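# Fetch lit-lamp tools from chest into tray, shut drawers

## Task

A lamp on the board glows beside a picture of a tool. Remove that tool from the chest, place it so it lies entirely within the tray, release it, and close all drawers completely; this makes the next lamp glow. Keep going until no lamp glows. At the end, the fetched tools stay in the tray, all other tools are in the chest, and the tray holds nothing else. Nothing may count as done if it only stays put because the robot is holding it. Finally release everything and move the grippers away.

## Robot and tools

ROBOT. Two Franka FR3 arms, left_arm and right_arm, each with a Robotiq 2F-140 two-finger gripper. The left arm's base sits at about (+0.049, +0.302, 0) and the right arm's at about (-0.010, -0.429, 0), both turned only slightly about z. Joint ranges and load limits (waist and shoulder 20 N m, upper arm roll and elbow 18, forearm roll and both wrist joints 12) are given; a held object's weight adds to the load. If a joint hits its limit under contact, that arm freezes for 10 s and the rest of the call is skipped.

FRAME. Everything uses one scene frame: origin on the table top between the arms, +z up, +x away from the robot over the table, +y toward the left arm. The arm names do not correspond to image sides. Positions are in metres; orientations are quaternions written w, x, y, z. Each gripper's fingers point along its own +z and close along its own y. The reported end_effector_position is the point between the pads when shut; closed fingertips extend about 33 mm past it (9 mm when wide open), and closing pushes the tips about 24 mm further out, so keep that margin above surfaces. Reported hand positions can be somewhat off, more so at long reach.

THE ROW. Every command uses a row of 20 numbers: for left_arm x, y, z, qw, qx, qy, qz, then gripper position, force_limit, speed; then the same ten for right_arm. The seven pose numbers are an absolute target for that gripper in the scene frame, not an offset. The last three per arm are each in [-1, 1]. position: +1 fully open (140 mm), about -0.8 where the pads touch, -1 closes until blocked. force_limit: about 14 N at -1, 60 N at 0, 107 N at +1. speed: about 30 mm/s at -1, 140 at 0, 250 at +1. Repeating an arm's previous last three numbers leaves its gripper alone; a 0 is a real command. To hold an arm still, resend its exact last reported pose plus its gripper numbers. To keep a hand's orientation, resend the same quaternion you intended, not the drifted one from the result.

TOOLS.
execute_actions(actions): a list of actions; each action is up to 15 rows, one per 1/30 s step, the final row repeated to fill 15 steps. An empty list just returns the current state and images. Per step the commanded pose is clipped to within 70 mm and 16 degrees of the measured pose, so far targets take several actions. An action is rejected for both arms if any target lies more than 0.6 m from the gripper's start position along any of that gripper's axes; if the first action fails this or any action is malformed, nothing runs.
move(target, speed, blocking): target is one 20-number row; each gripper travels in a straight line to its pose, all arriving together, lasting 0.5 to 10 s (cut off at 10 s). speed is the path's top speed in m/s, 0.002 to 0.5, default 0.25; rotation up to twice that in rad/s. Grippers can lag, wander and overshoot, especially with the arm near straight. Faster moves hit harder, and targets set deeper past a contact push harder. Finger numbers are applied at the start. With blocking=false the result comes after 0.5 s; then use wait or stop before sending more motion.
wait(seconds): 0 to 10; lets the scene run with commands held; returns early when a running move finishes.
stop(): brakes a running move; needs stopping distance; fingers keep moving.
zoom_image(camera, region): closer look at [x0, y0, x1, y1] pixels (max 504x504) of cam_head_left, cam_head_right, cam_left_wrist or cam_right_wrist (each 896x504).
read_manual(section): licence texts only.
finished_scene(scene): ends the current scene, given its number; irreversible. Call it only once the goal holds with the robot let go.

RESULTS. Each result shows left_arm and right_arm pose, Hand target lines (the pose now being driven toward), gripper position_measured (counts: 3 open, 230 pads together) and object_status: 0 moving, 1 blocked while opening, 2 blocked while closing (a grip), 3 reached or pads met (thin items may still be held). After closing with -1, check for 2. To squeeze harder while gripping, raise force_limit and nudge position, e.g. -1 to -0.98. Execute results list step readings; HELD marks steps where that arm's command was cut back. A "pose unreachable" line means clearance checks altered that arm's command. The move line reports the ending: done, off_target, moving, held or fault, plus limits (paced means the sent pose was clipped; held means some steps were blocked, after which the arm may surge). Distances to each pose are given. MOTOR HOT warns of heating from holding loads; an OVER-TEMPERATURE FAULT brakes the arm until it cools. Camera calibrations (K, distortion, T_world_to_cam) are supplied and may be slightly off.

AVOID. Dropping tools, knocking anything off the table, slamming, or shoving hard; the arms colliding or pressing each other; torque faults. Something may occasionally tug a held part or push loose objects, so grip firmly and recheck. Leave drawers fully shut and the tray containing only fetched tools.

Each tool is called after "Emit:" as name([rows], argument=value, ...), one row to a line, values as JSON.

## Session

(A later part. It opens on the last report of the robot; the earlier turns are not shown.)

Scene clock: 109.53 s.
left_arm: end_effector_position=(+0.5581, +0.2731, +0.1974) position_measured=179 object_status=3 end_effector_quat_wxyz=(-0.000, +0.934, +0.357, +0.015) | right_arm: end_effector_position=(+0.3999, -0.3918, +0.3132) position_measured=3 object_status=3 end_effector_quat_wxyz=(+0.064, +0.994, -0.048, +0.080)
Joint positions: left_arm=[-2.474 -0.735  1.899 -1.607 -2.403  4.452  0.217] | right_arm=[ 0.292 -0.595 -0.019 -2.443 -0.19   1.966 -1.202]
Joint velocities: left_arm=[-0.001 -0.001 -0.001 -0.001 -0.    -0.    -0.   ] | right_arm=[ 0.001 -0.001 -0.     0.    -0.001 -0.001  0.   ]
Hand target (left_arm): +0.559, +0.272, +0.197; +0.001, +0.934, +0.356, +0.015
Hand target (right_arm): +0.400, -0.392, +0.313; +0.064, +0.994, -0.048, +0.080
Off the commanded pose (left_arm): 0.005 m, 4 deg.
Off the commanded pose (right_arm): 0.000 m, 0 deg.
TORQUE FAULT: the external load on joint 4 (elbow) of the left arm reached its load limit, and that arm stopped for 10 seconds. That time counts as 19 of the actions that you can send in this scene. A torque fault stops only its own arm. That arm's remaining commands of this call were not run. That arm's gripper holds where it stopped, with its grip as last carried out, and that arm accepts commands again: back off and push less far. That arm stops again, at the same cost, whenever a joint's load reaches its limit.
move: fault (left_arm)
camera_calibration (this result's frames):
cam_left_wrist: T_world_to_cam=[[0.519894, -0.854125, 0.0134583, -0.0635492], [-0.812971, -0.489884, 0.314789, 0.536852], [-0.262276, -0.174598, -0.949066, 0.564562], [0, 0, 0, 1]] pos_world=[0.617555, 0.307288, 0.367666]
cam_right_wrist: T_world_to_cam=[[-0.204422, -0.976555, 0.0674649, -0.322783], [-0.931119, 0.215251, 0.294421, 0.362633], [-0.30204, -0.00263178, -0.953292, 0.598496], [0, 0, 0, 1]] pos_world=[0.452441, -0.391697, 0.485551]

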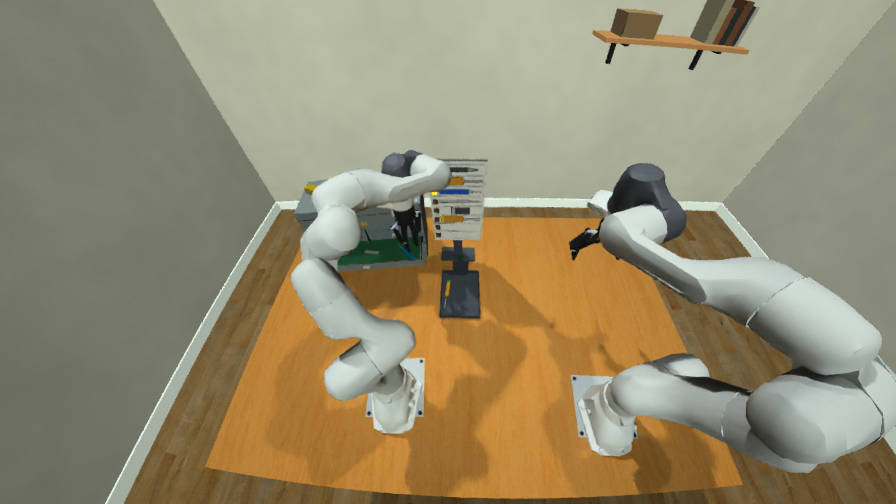

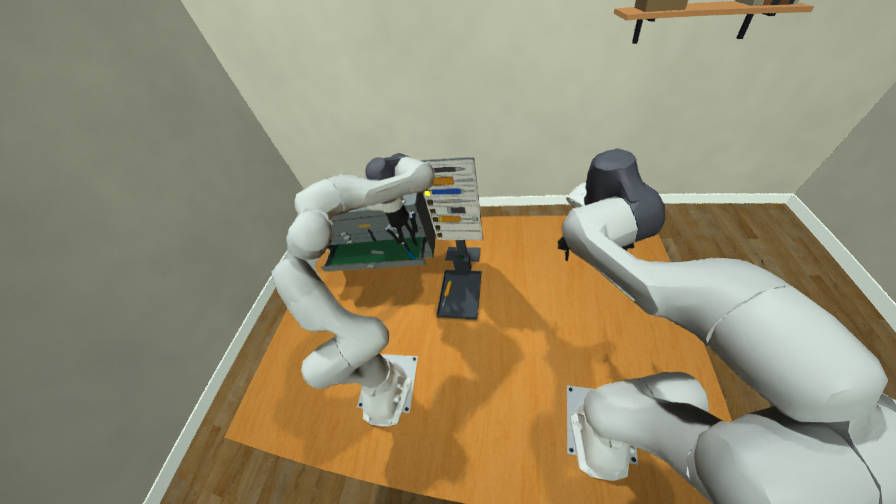

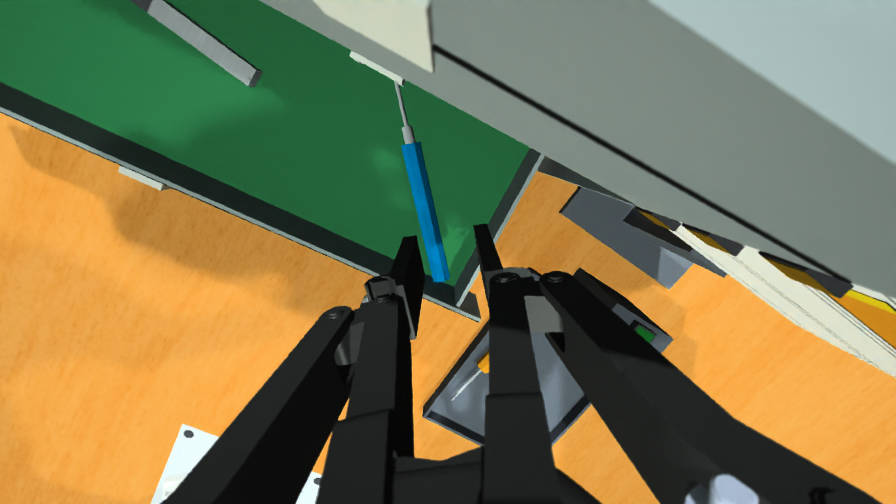

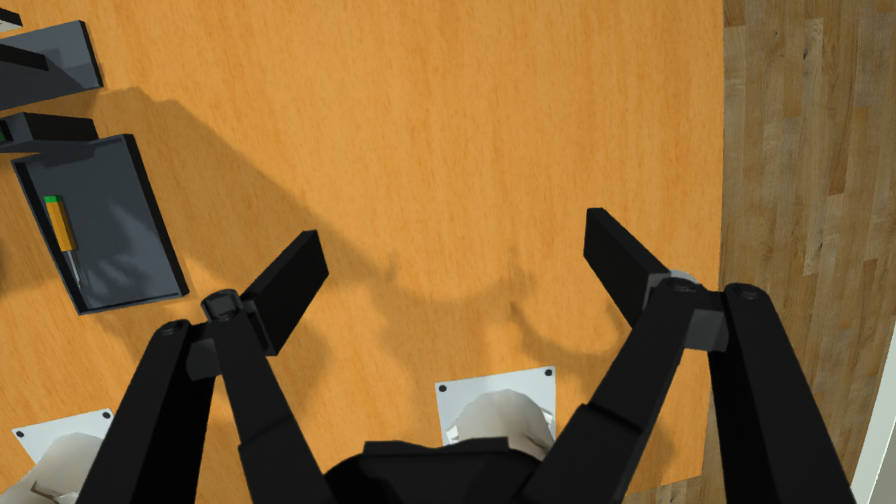

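Emit:
move(target=[0.45,0.32,0.4,0,1,0,0,-0.4,0.5,0,0.4,-0.392,0.313,0.064,0.994,-0.048,0.08,1,0,0], speed=0.2)

Emit:
move(target=[0.55,0.30,0.5,0,0.7071,0,0.7071,-0.4,0.5,0,0.4,-0.392,0.313,0.064,0.994,-0.048,0.08,1,0,0], speed=0.3)

Emit:
move(target=[0.55,0.30,0.6,0,0.3827,0,0.9239,-0.4,0.5,0,0.4,-0.392,0.313,0.064,0.994,-0.048,0.08,1,0,0], speed=0.3)

Scene clock: 113.00 s.
left_arm: end_effector_position=(+0.4522, +0.3235, +0.4042) position_measured=179 object_status=3 end_effector_quat_wxyz=(+0.002, +0.994, +0.010, +0.105) | right_arm: end_effector_position=(+0.3999, -0.3918, +0.3132) position_measured=3 object_status=3 end_effector_quat_wxyz=(+0.064, +0.994, -0.048, +0.080)
Joint positions: left_arm=[-1.317 -0.342  0.991 -1.741 -2.799  4.531  1.261] | right_arm=[ 0.292 -0.595 -0.019 -2.443 -0.19   1.966 -1.202]
Joint velocities: left_arm=[ 0.004  0.004 -0.006 -0.    -0.001 -0.     0.029] | right_arm=[ 0.    -0.001  0.     0.002 -0.001 -0.001 -0.002]
Hand target (left_arm): +0.451, +0.322, +0.404; +0.002, +0.995, +0.003, +0.103
Hand target (right_arm): +0.400, -0.392, +0.313; +0.064, +0.994, -0.048, +0.080
Off the commanded pose (left_arm): 0.006 m, 12 deg.
Off the commanded pose (right_arm): 0.000 m, 0 deg.
joint sent to its limit (left arm) — the command would take joint 5 (forearm roll) past its lower limit and joint 6 (wrist pitch) past its upper limit, so those joints were sent only as far as their limits.
move: off_target (left_arm)
camera_calibration (this result's frames):
cam_left_wrist: T_world_to_cam=[[-0.16052, -0.986765, -0.0229974, 0.397091], [-0.977796, 0.155795, 0.140151, 0.346637], [-0.134713, 0.0449839, -0.989863, 0.629724], [0, 0, 0, 1]] pos_world=[0.487514, 0.309503, 0.583891]
cam_right_wrist: T_world_to_cam=[[-0.204422, -0.976555, 0.0674649, -0.322783], [-0.931119, 0.215251, 0.294421, 0.362633], [-0.30204, -0.0026318, -0.953292, 0.598496], [0, 0, 0, 1]] pos_world=[0.452441, -0.391697, 0.485551]

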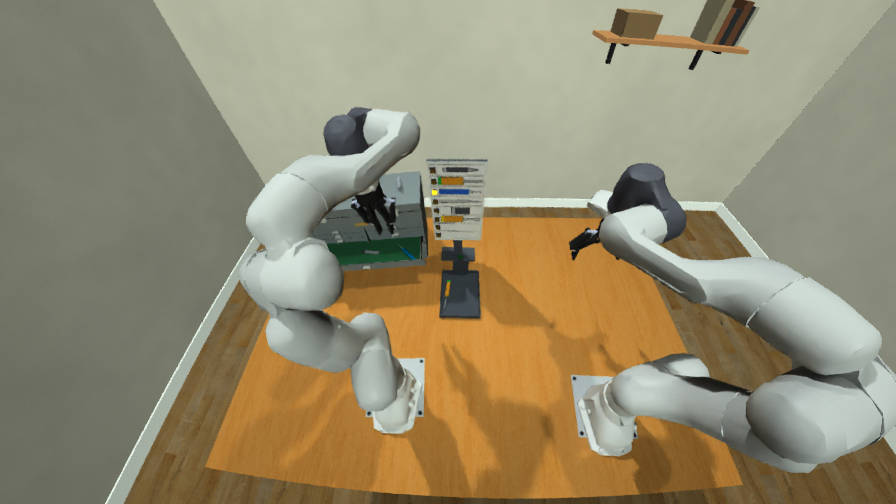

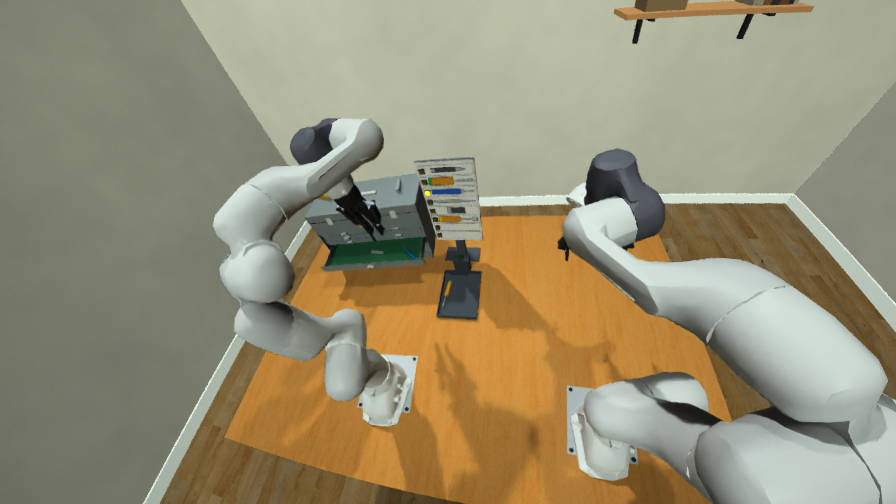

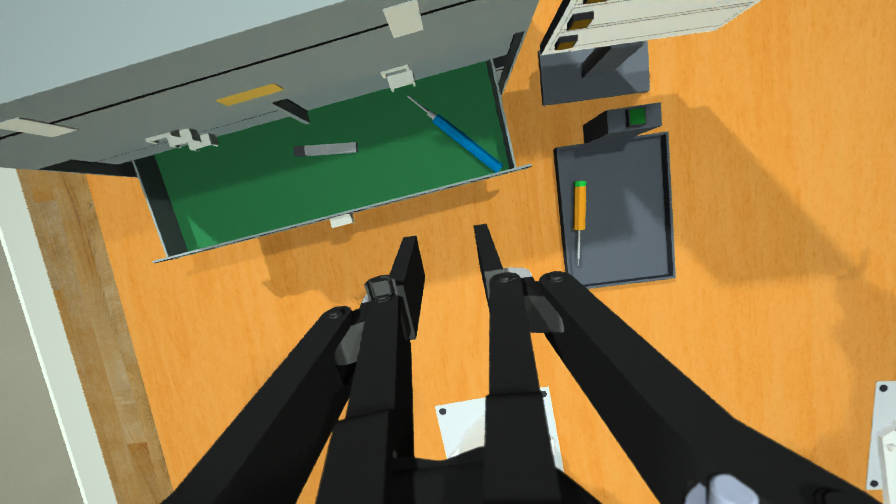

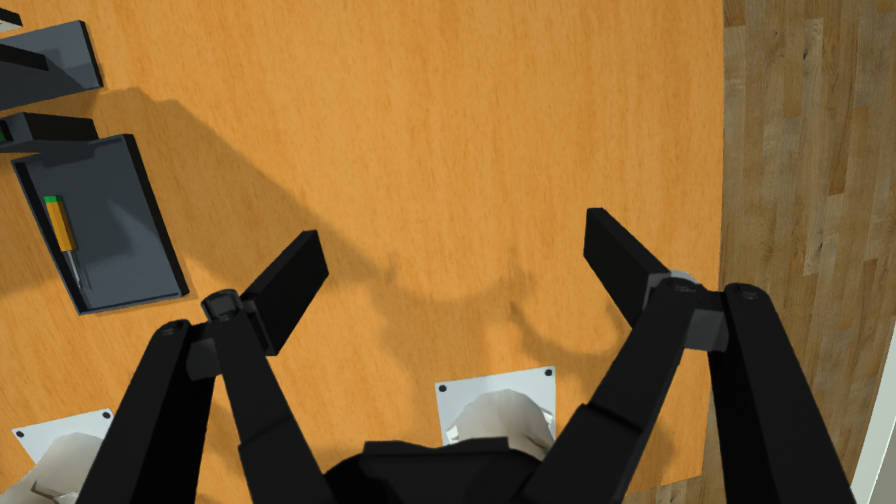

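Scene clock: 116.27 s.
left_arm: end_effector_position=(+0.5519, +0.2998, +0.4994) position_measured=179 object_status=3 end_effector_quat_wxyz=(-0.002, +0.704, +0.002, +0.710) | right_arm: end_effector_position=(+0.3999, -0.3918, +0.3132) position_measured=3 object_status=3 end_effector_quat_wxyz=(+0.064, +0.994, -0.048, +0.080)
Joint positions: left_arm=[ 0.328 -1.046 -0.467 -2.773 -2.705  2.847  0.747] | right_arm=[ 0.292 -0.595 -0.019 -2.443 -0.19   1.966 -1.202]
Joint velocities: left_arm=[ 0.005 -0.003 -0.004 -0.004 -0.001 -0.015  0.001] | right_arm=[ 0.001  0.001 -0.001  0.001 -0.     0.002 -0.001]
Hand target (left_arm): +0.552, +0.299, +0.500; -0.003, +0.703, +0.001, +0.711
Hand target (right_arm): +0.400, -0.392, +0.313; +0.064, +0.994, -0.048, +0.080
Off the commanded pose (left_arm): 0.002 m, 1 deg.
Off the commanded pose (right_arm): 0.000 m, 0 deg.
move: done
camera_calibration (this result's frames):
cam_left_wrist: T_world_to_cam=[[-0.00193689, -0.983252, -0.182243, 0.382864], [-0.335779, 0.172302, -0.926048, 0.607604], [0.941939, 0.0593999, -0.330489, -0.189364], [0, 0, 0, 1]] pos_world=[0.383131, 0.283008, 0.569862]
cam_right_wrist: T_world_to_cam=[[-0.204422, -0.976555, 0.0674649, -0.322783], [-0.931119, 0.21525, 0.294421, 0.362633], [-0.30204, -0.00263187, -0.953292, 0.598496], [0, 0, 0, 1]] pos_world=[0.452441, -0.391697, 0.485551]

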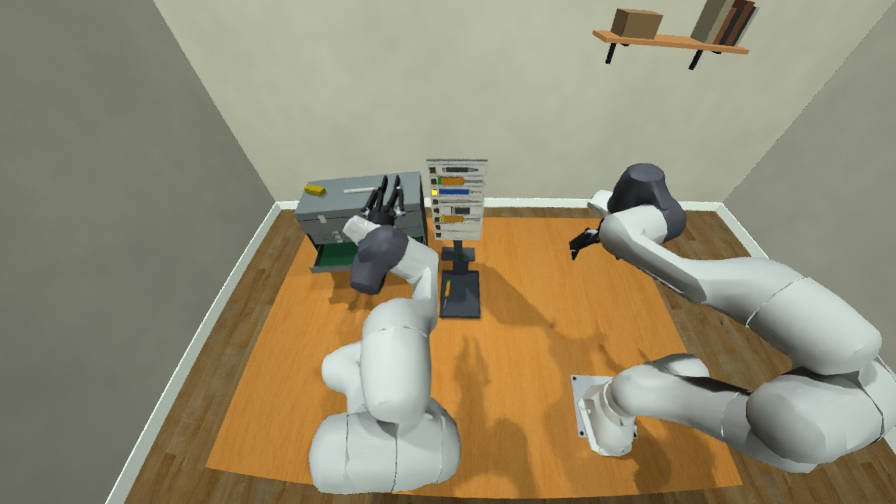

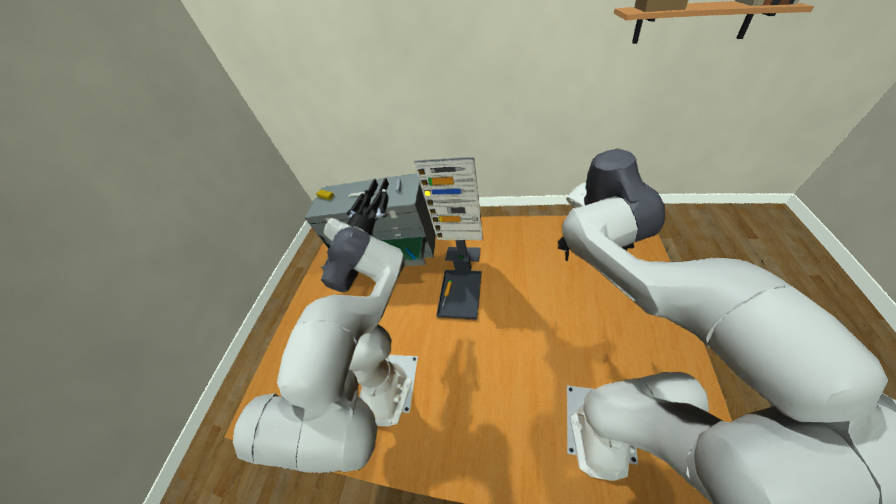

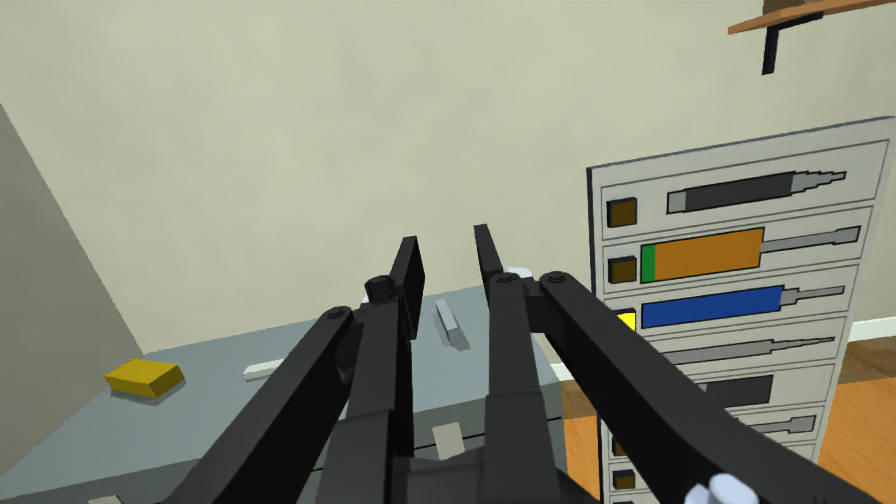

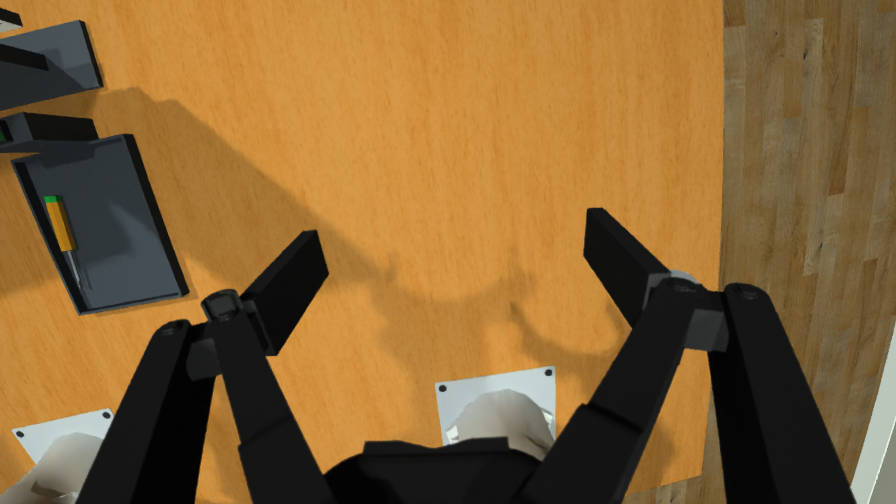

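Scene clock: 120.63 s.
left_arm: end_effector_position=(+0.5525, +0.2934, +0.5999) position_measured=179 object_status=3 end_effector_quat_wxyz=(+0.022, +0.382, -0.001, +0.924) | right_arm: end_effector_position=(+0.3999, -0.3918, +0.3132) position_measured=3 object_status=3 end_effector_quat_wxyz=(+0.064, +0.994, -0.048, +0.080)
Joint positions: left_arm=[-0.801 -0.857  0.82  -2.933 -2.799  1.708  1.999] | right_arm=[ 0.292 -0.595 -0.019 -2.443 -0.19   1.966 -1.202]
Joint velocities: left_arm=[-0.016 -0.013  0.014 -0.    -0.     0.008  0.052] | right_arm=[ 0.001  0.     0.     0.001 -0.    -0.001  0.001]
Hand target (left_arm): +0.553, +0.294, +0.598; +0.013, +0.385, -0.003, +0.923
Hand target (right_arm): +0.400, -0.392, +0.313; +0.064, +0.994, -0.048, +0.080
Off the commanded pose (left_arm): 0.007 m, 2 deg.
Off the commanded pose (right_arm): 0.000 m, 0 deg.
joint sent to its limit (left arm) — the command would take joint 5 (forearm roll) past its lower limit, so that joint was sent only as far as its limit.
move: off_target (left_arm); limits=paced
camera_calibration (this result's frames):
cam_left_wrist: T_world_to_cam=[[0.0818202, -0.98926, -0.121124, 0.313649], [0.418614, 0.144403, -0.896611, 0.275692], [0.904471, 0.0226569, 0.425933, -0.578656], [0, 0, 0, 1]] pos_world=[0.382307, 0.28358, 0.531647]
cam_right_wrist: T_world_to_cam=[[-0.204422, -0.976555, 0.0674649, -0.322783], [-0.93112, 0.21525, 0.294421, 0.362633], [-0.30204, -0.00263188, -0.953292, 0.598496], [0, 0, 0, 1]] pos_world=[0.452441, -0.391697, 0.485551]

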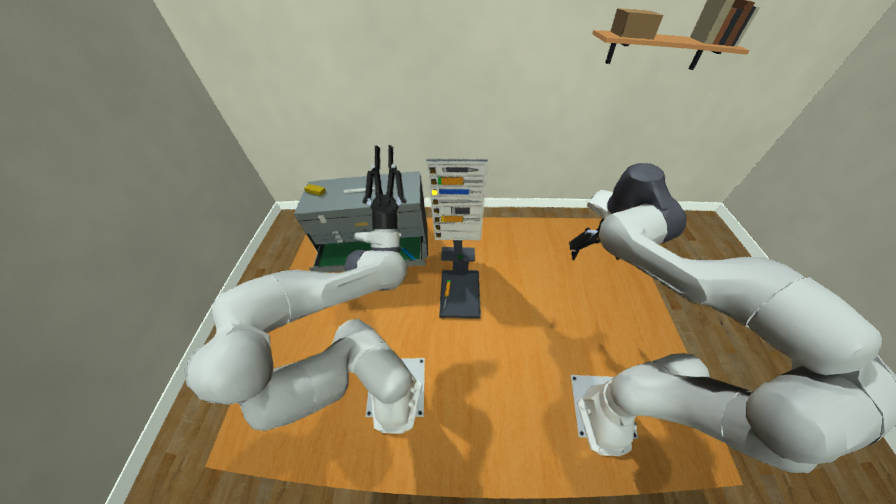

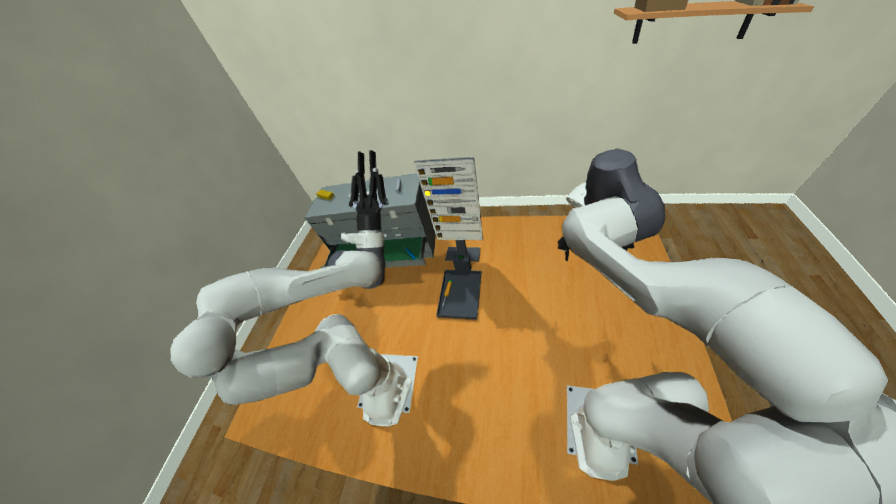

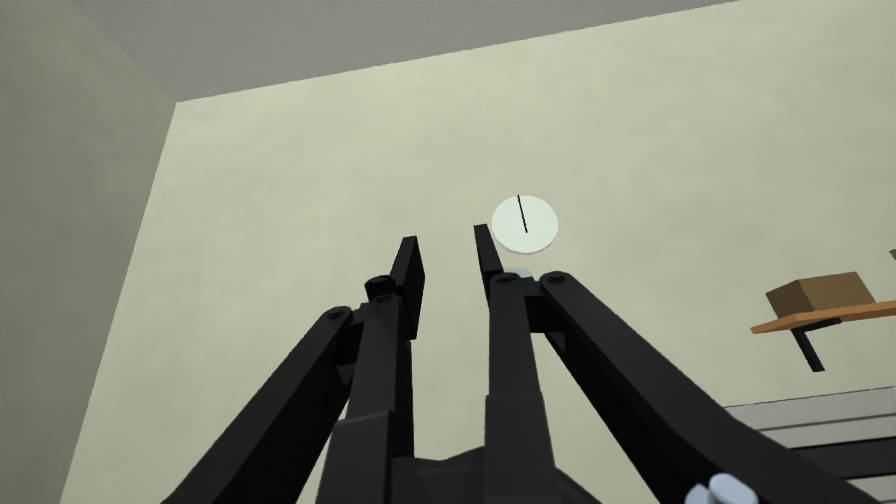

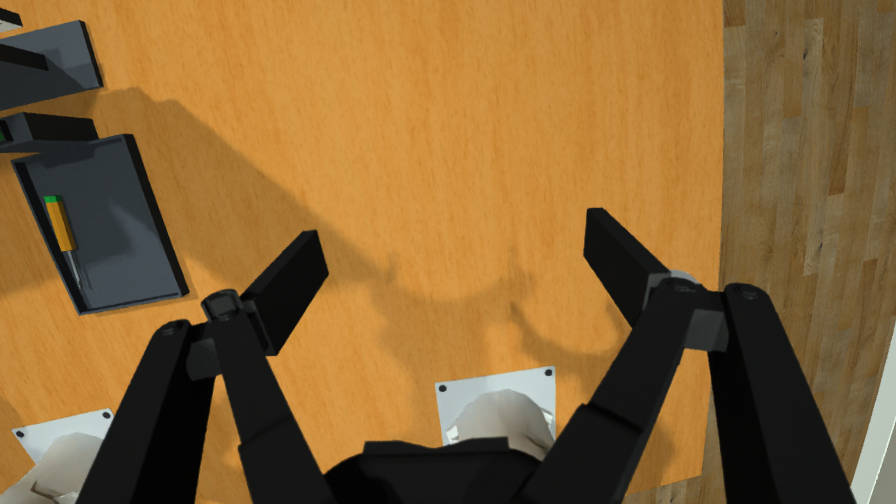

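Emit:
move(target=[0.5,0.25,0.5,-0.2706,0.2706,-0.6533,0.6533,-0.4,0.5,0,0.4,-0.392,0.313,0.064,0.994,-0.048,0.08,1,0,0], speed=0.3)

Emit:
move(target=[0.5,0.3,0.4,0.3827,0,0.9239,0,-0.4,0.5,0,0.4,-0.392,0.313,0.064,0.994,-0.048,0.08,1,0,0], speed=0.3)

Scene clock: 123.93 s.
left_arm: end_effector_position=(+0.4994, +0.2549, +0.5027) position_measured=179 object_status=3 end_effector_quat_wxyz=(+0.283, -0.273, +0.650, -0.650) | right_arm: end_effector_position=(+0.3999, -0.3918, +0.3132) position_measured=3 object_status=3 end_effector_quat_wxyz=(+0.064, +0.994, -0.048, +0.080)
Joint positions: left_arm=[ 0.015 -0.947  0.365 -2.82  -1.485  2.144  1.972] | right_arm=[ 0.292 -0.595 -0.019 -2.443 -0.19   1.966 -1.202]
Joint velocities: left_arm=[ 0.009 -0.001 -0.008  0.001  0.009  0.    -0.015] | right_arm=[ 0.     0.    -0.    -0.001 -0.     0.001  0.   ]
Hand target (left_arm): +0.500, +0.256, +0.503; +0.282, -0.276, +0.651, -0.649
Hand target (right_arm): +0.400, -0.392, +0.313; +0.064, +0.994, -0.048, +0.080
Off the commanded pose (left_arm): 0.006 m, 2 deg.
Off the commanded pose (right_arm): 0.000 m, 0 deg.
move: off_target (left_arm)
camera_calibration (this result's frames):
cam_left_wrist: T_world_to_cam=[[0.132239, 0.142331, -0.980946, 0.386794], [0.388181, 0.903155, 0.183374, -0.504791], [0.912046, -0.405034, 0.0641818, -0.201238], [0, 0, 0, 1]] pos_world=[0.328339, 0.319344, 0.484906]
cam_right_wrist: T_world_to_cam=[[-0.204422, -0.976555, 0.0674649, -0.322783], [-0.931119, 0.215251, 0.294421, 0.362633], [-0.30204, -0.00263178, -0.953291, 0.598496], [0, 0, 0, 1]] pos_world=[0.452441, -0.391697, 0.485551]

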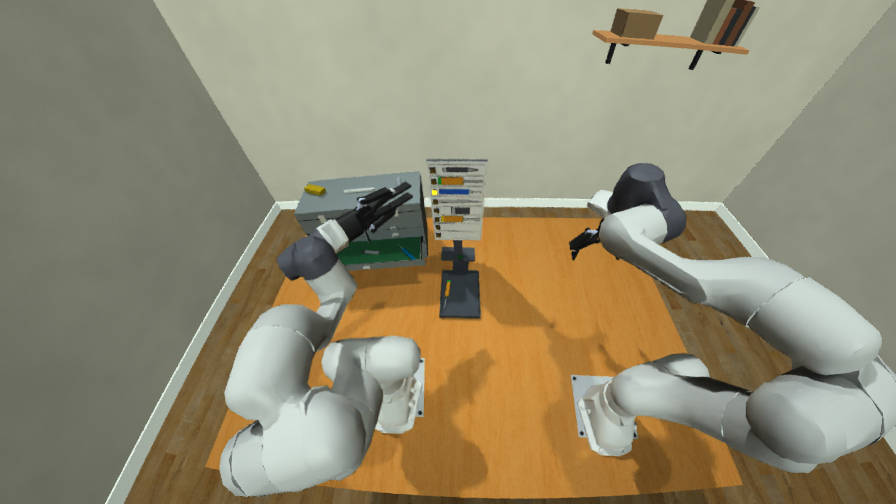

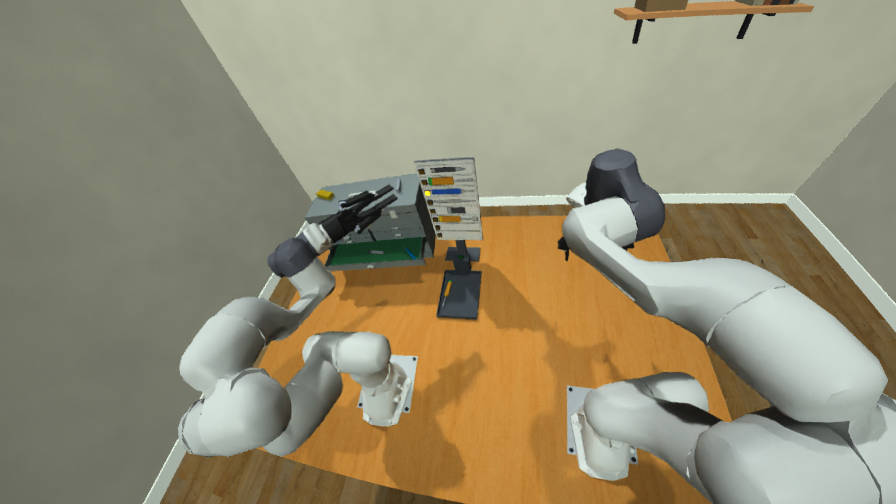

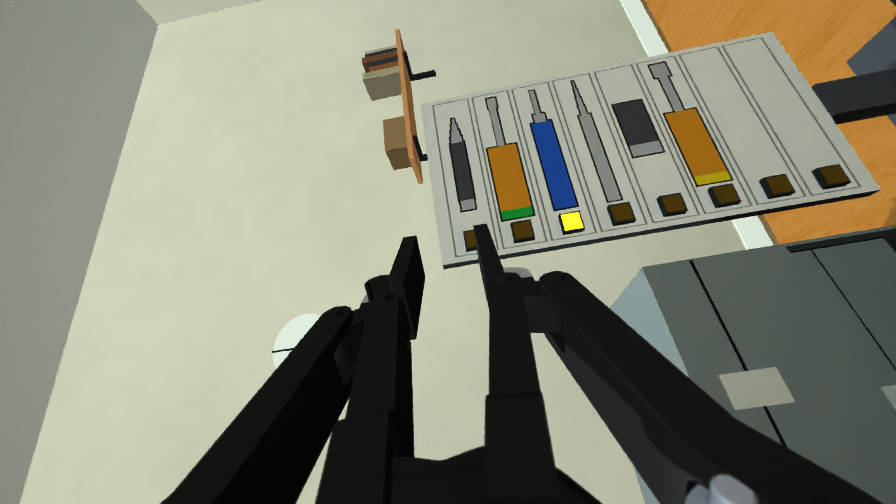

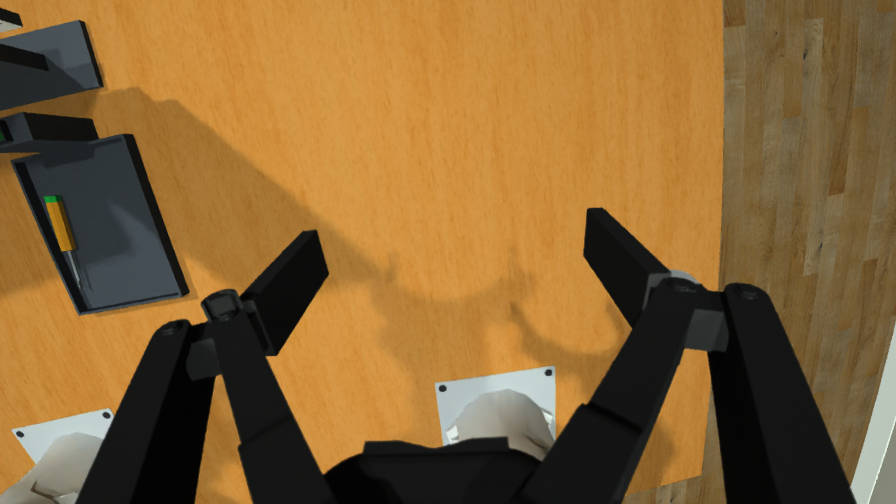

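Scene clock: 127.10 s.
left_arm: end_effector_position=(+0.5014, +0.2977, +0.4061) position_measured=179 object_status=3 end_effector_quat_wxyz=(+0.392, -0.002, +0.920, -0.004) | right_arm: end_effector_position=(+0.3999, -0.3918, +0.3132) position_measured=3 object_status=3 end_effector_quat_wxyz=(+0.064, +0.994, -0.048, +0.080)
Joint positions: left_arm=[ 0.372 -1.11  -0.387 -2.784 -0.697  2.448  2.05 ] | right_arm=[ 0.292 -0.595 -0.019 -2.443 -0.19   1.966 -1.202]
Joint velocities: left_arm=[ 0.     0.001  0.    -0.001  0.005  0.013  0.004] | right_arm=[ 0.    -0.     0.     0.002  0.001 -0.    -0.001]
Hand target (left_arm): +0.501, +0.300, +0.406; +0.393, +0.002, +0.920, +0.002
Hand target (right_arm): +0.400, -0.392, +0.313; +0.064, +0.994, -0.048, +0.080
Off the commanded pose (left_arm): 0.007 m, 1 deg.
Off the commanded pose (right_arm): 0.000 m, 0 deg.
move: off_target (left_arm)
camera_calibration (this result's frames):
cam_left_wrist: T_world_to_cam=[[0.118759, 0.98445, 0.129435, -0.409216], [0.392985, -0.166315, 0.904379, -0.503281], [0.911844, -0.0565372, -0.406625, -0.0919932], [0, 0, 0, 1]] pos_world=[0.330264, 0.313949, 0.470718]
cam_right_wrist: T_world_to_cam=[[-0.204422, -0.976555, 0.0674649, -0.322783], [-0.93112, 0.215251, 0.294421, 0.362633], [-0.30204, -0.0026319, -0.953292, 0.598496], [0, 0, 0, 1]] pos_world=[0.452441, -0.391697, 0.485551]

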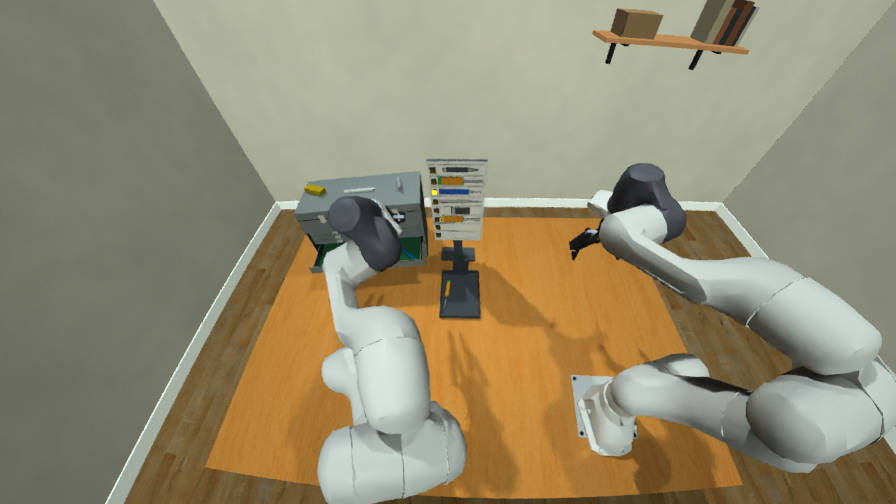

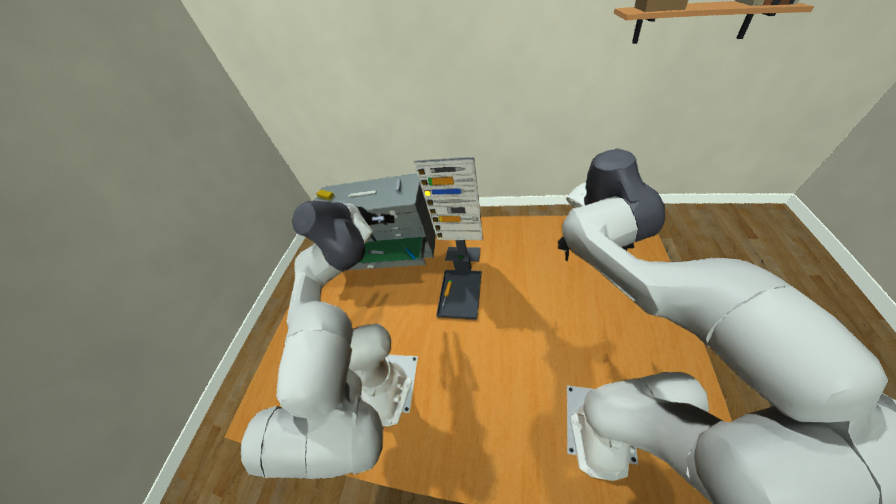

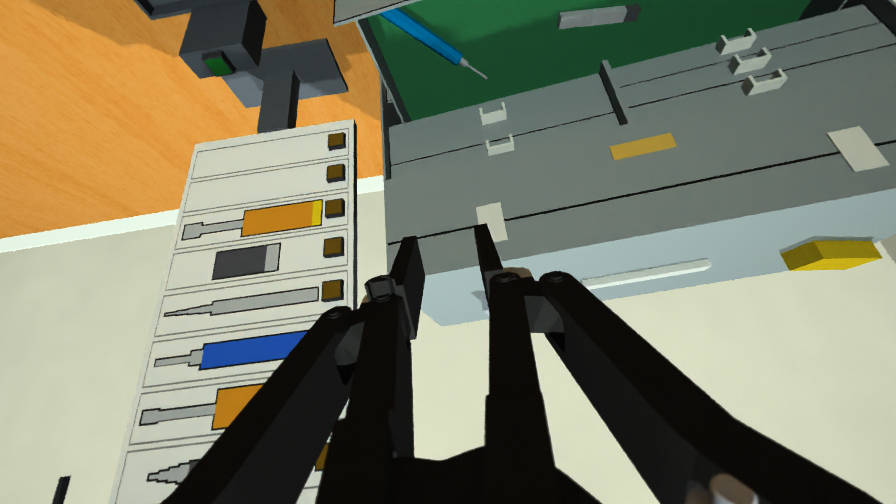

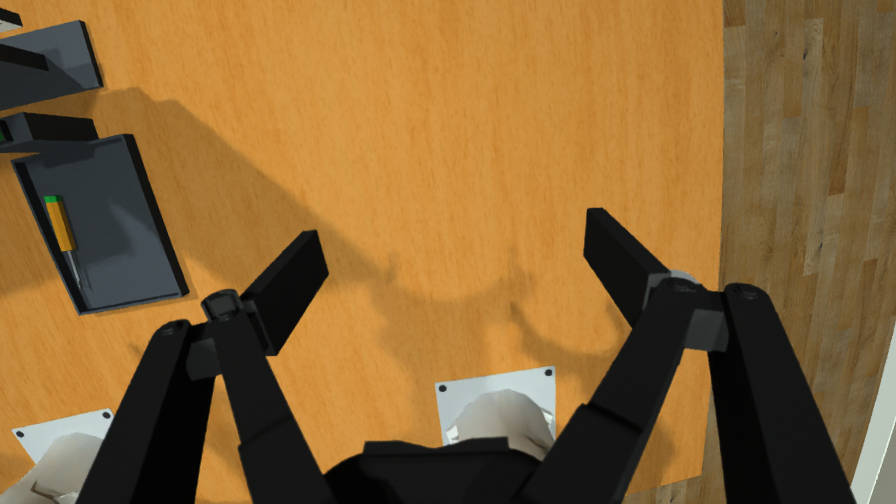

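Emit:
move(target=[0.563,0.268,0.2,0,-0.3827,0.9239,0,-0.4,0.5,0,0.4,-0.392,0.313,0.064,0.994,-0.048,0.08,1,0,0], speed=0.2)

Scene clock: 130.67 s.
left_arm: end_effector_position=(+0.5651, +0.2711, +0.1942) position_measured=179 object_status=3 end_effector_quat_wxyz=(+0.000, -0.375, +0.927, +0.010) | right_arm: end_effector_position=(+0.3999, -0.3918, +0.3132) position_measured=3 object_status=3 end_effector_quat_wxyz=(+0.064, +0.994, -0.048, +0.080)
Joint positions: left_arm=[ 1.444 -0.641 -1.411 -2.161 -0.666  1.948  1.222] | right_arm=[ 0.292 -0.595 -0.019 -2.443 -0.19   1.966 -1.202]
Joint velocities: left_arm=[-0.    -0.    -0.     0.002  0.001 -0.009 -0.027] | right_arm=[-0.002  0.001  0.001 -0.001  0.001 -0.001  0.001]
Hand target (left_arm): +0.565, +0.270, +0.194; -0.001, -0.382, +0.924, +0.009
Hand target (right_arm): +0.400, -0.392, +0.313; +0.064, +0.994, -0.048, +0.080
Off the commanded pose (left_arm): 0.007 m, 2 deg.
Off the commanded pose (right_arm): 0.000 m, 0 deg.
move: off_target (left_arm)
camera_calibration (this result's frames):
cam_left_wrist: T_world_to_cam=[[-0.552318, 0.833151, 0.0283514, 0.0767478], [0.787328, 0.51016, 0.346195, -0.63895], [0.273969, 0.213532, -0.937734, 0.152638], [0, 0, 0, 1]] pos_world=[0.503634, 0.229431, 0.362159]
cam_right_wrist: T_world_to_cam=[[-0.204422, -0.976555, 0.067465, -0.322783], [-0.931119, 0.215251, 0.294421, 0.362633], [-0.30204, -0.00263188, -0.953291, 0.598496], [0, 0, 0, 1]] pos_world=[0.452441, -0.391698, 0.485551]

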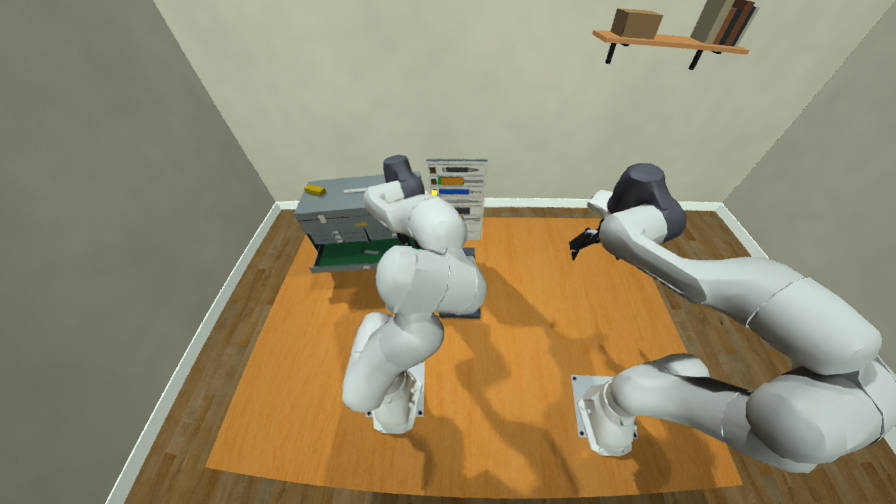

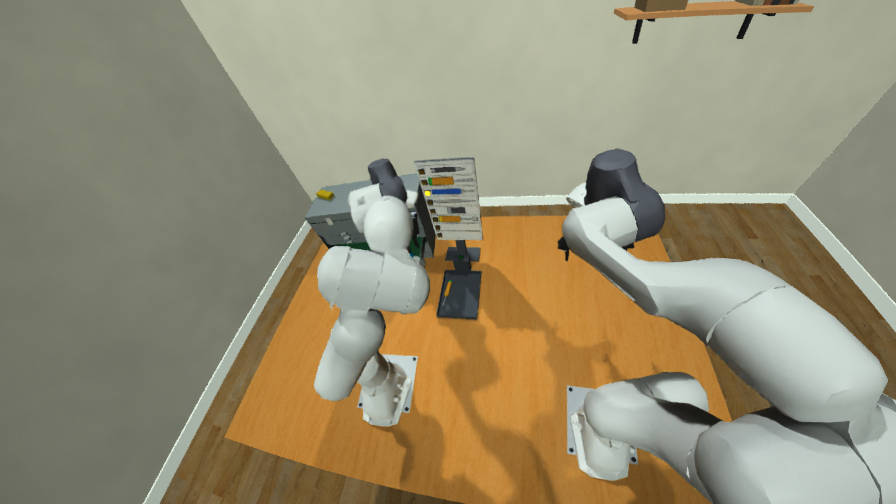

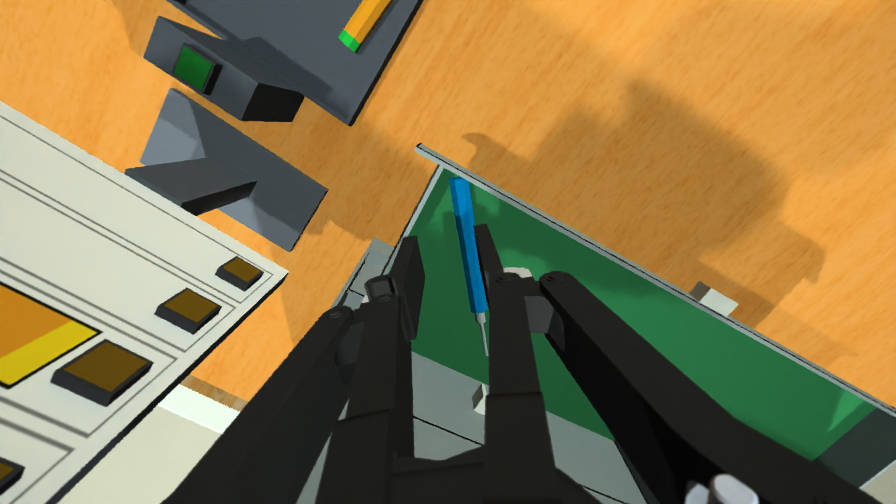

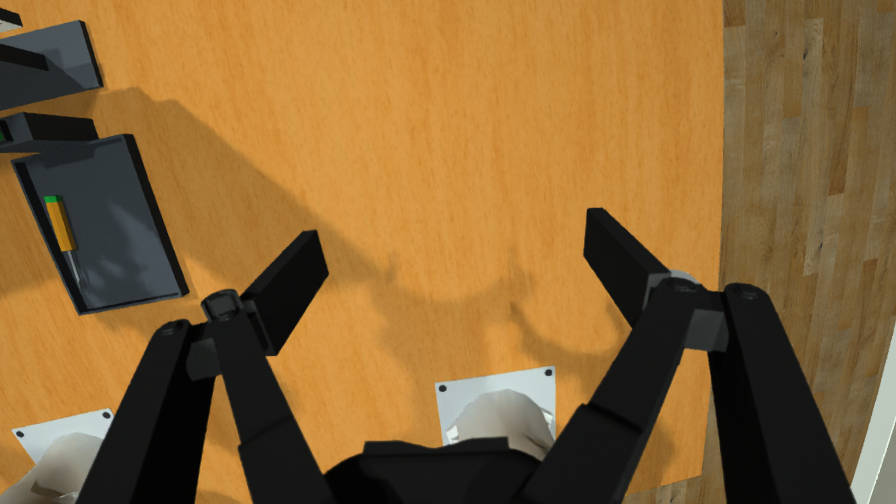

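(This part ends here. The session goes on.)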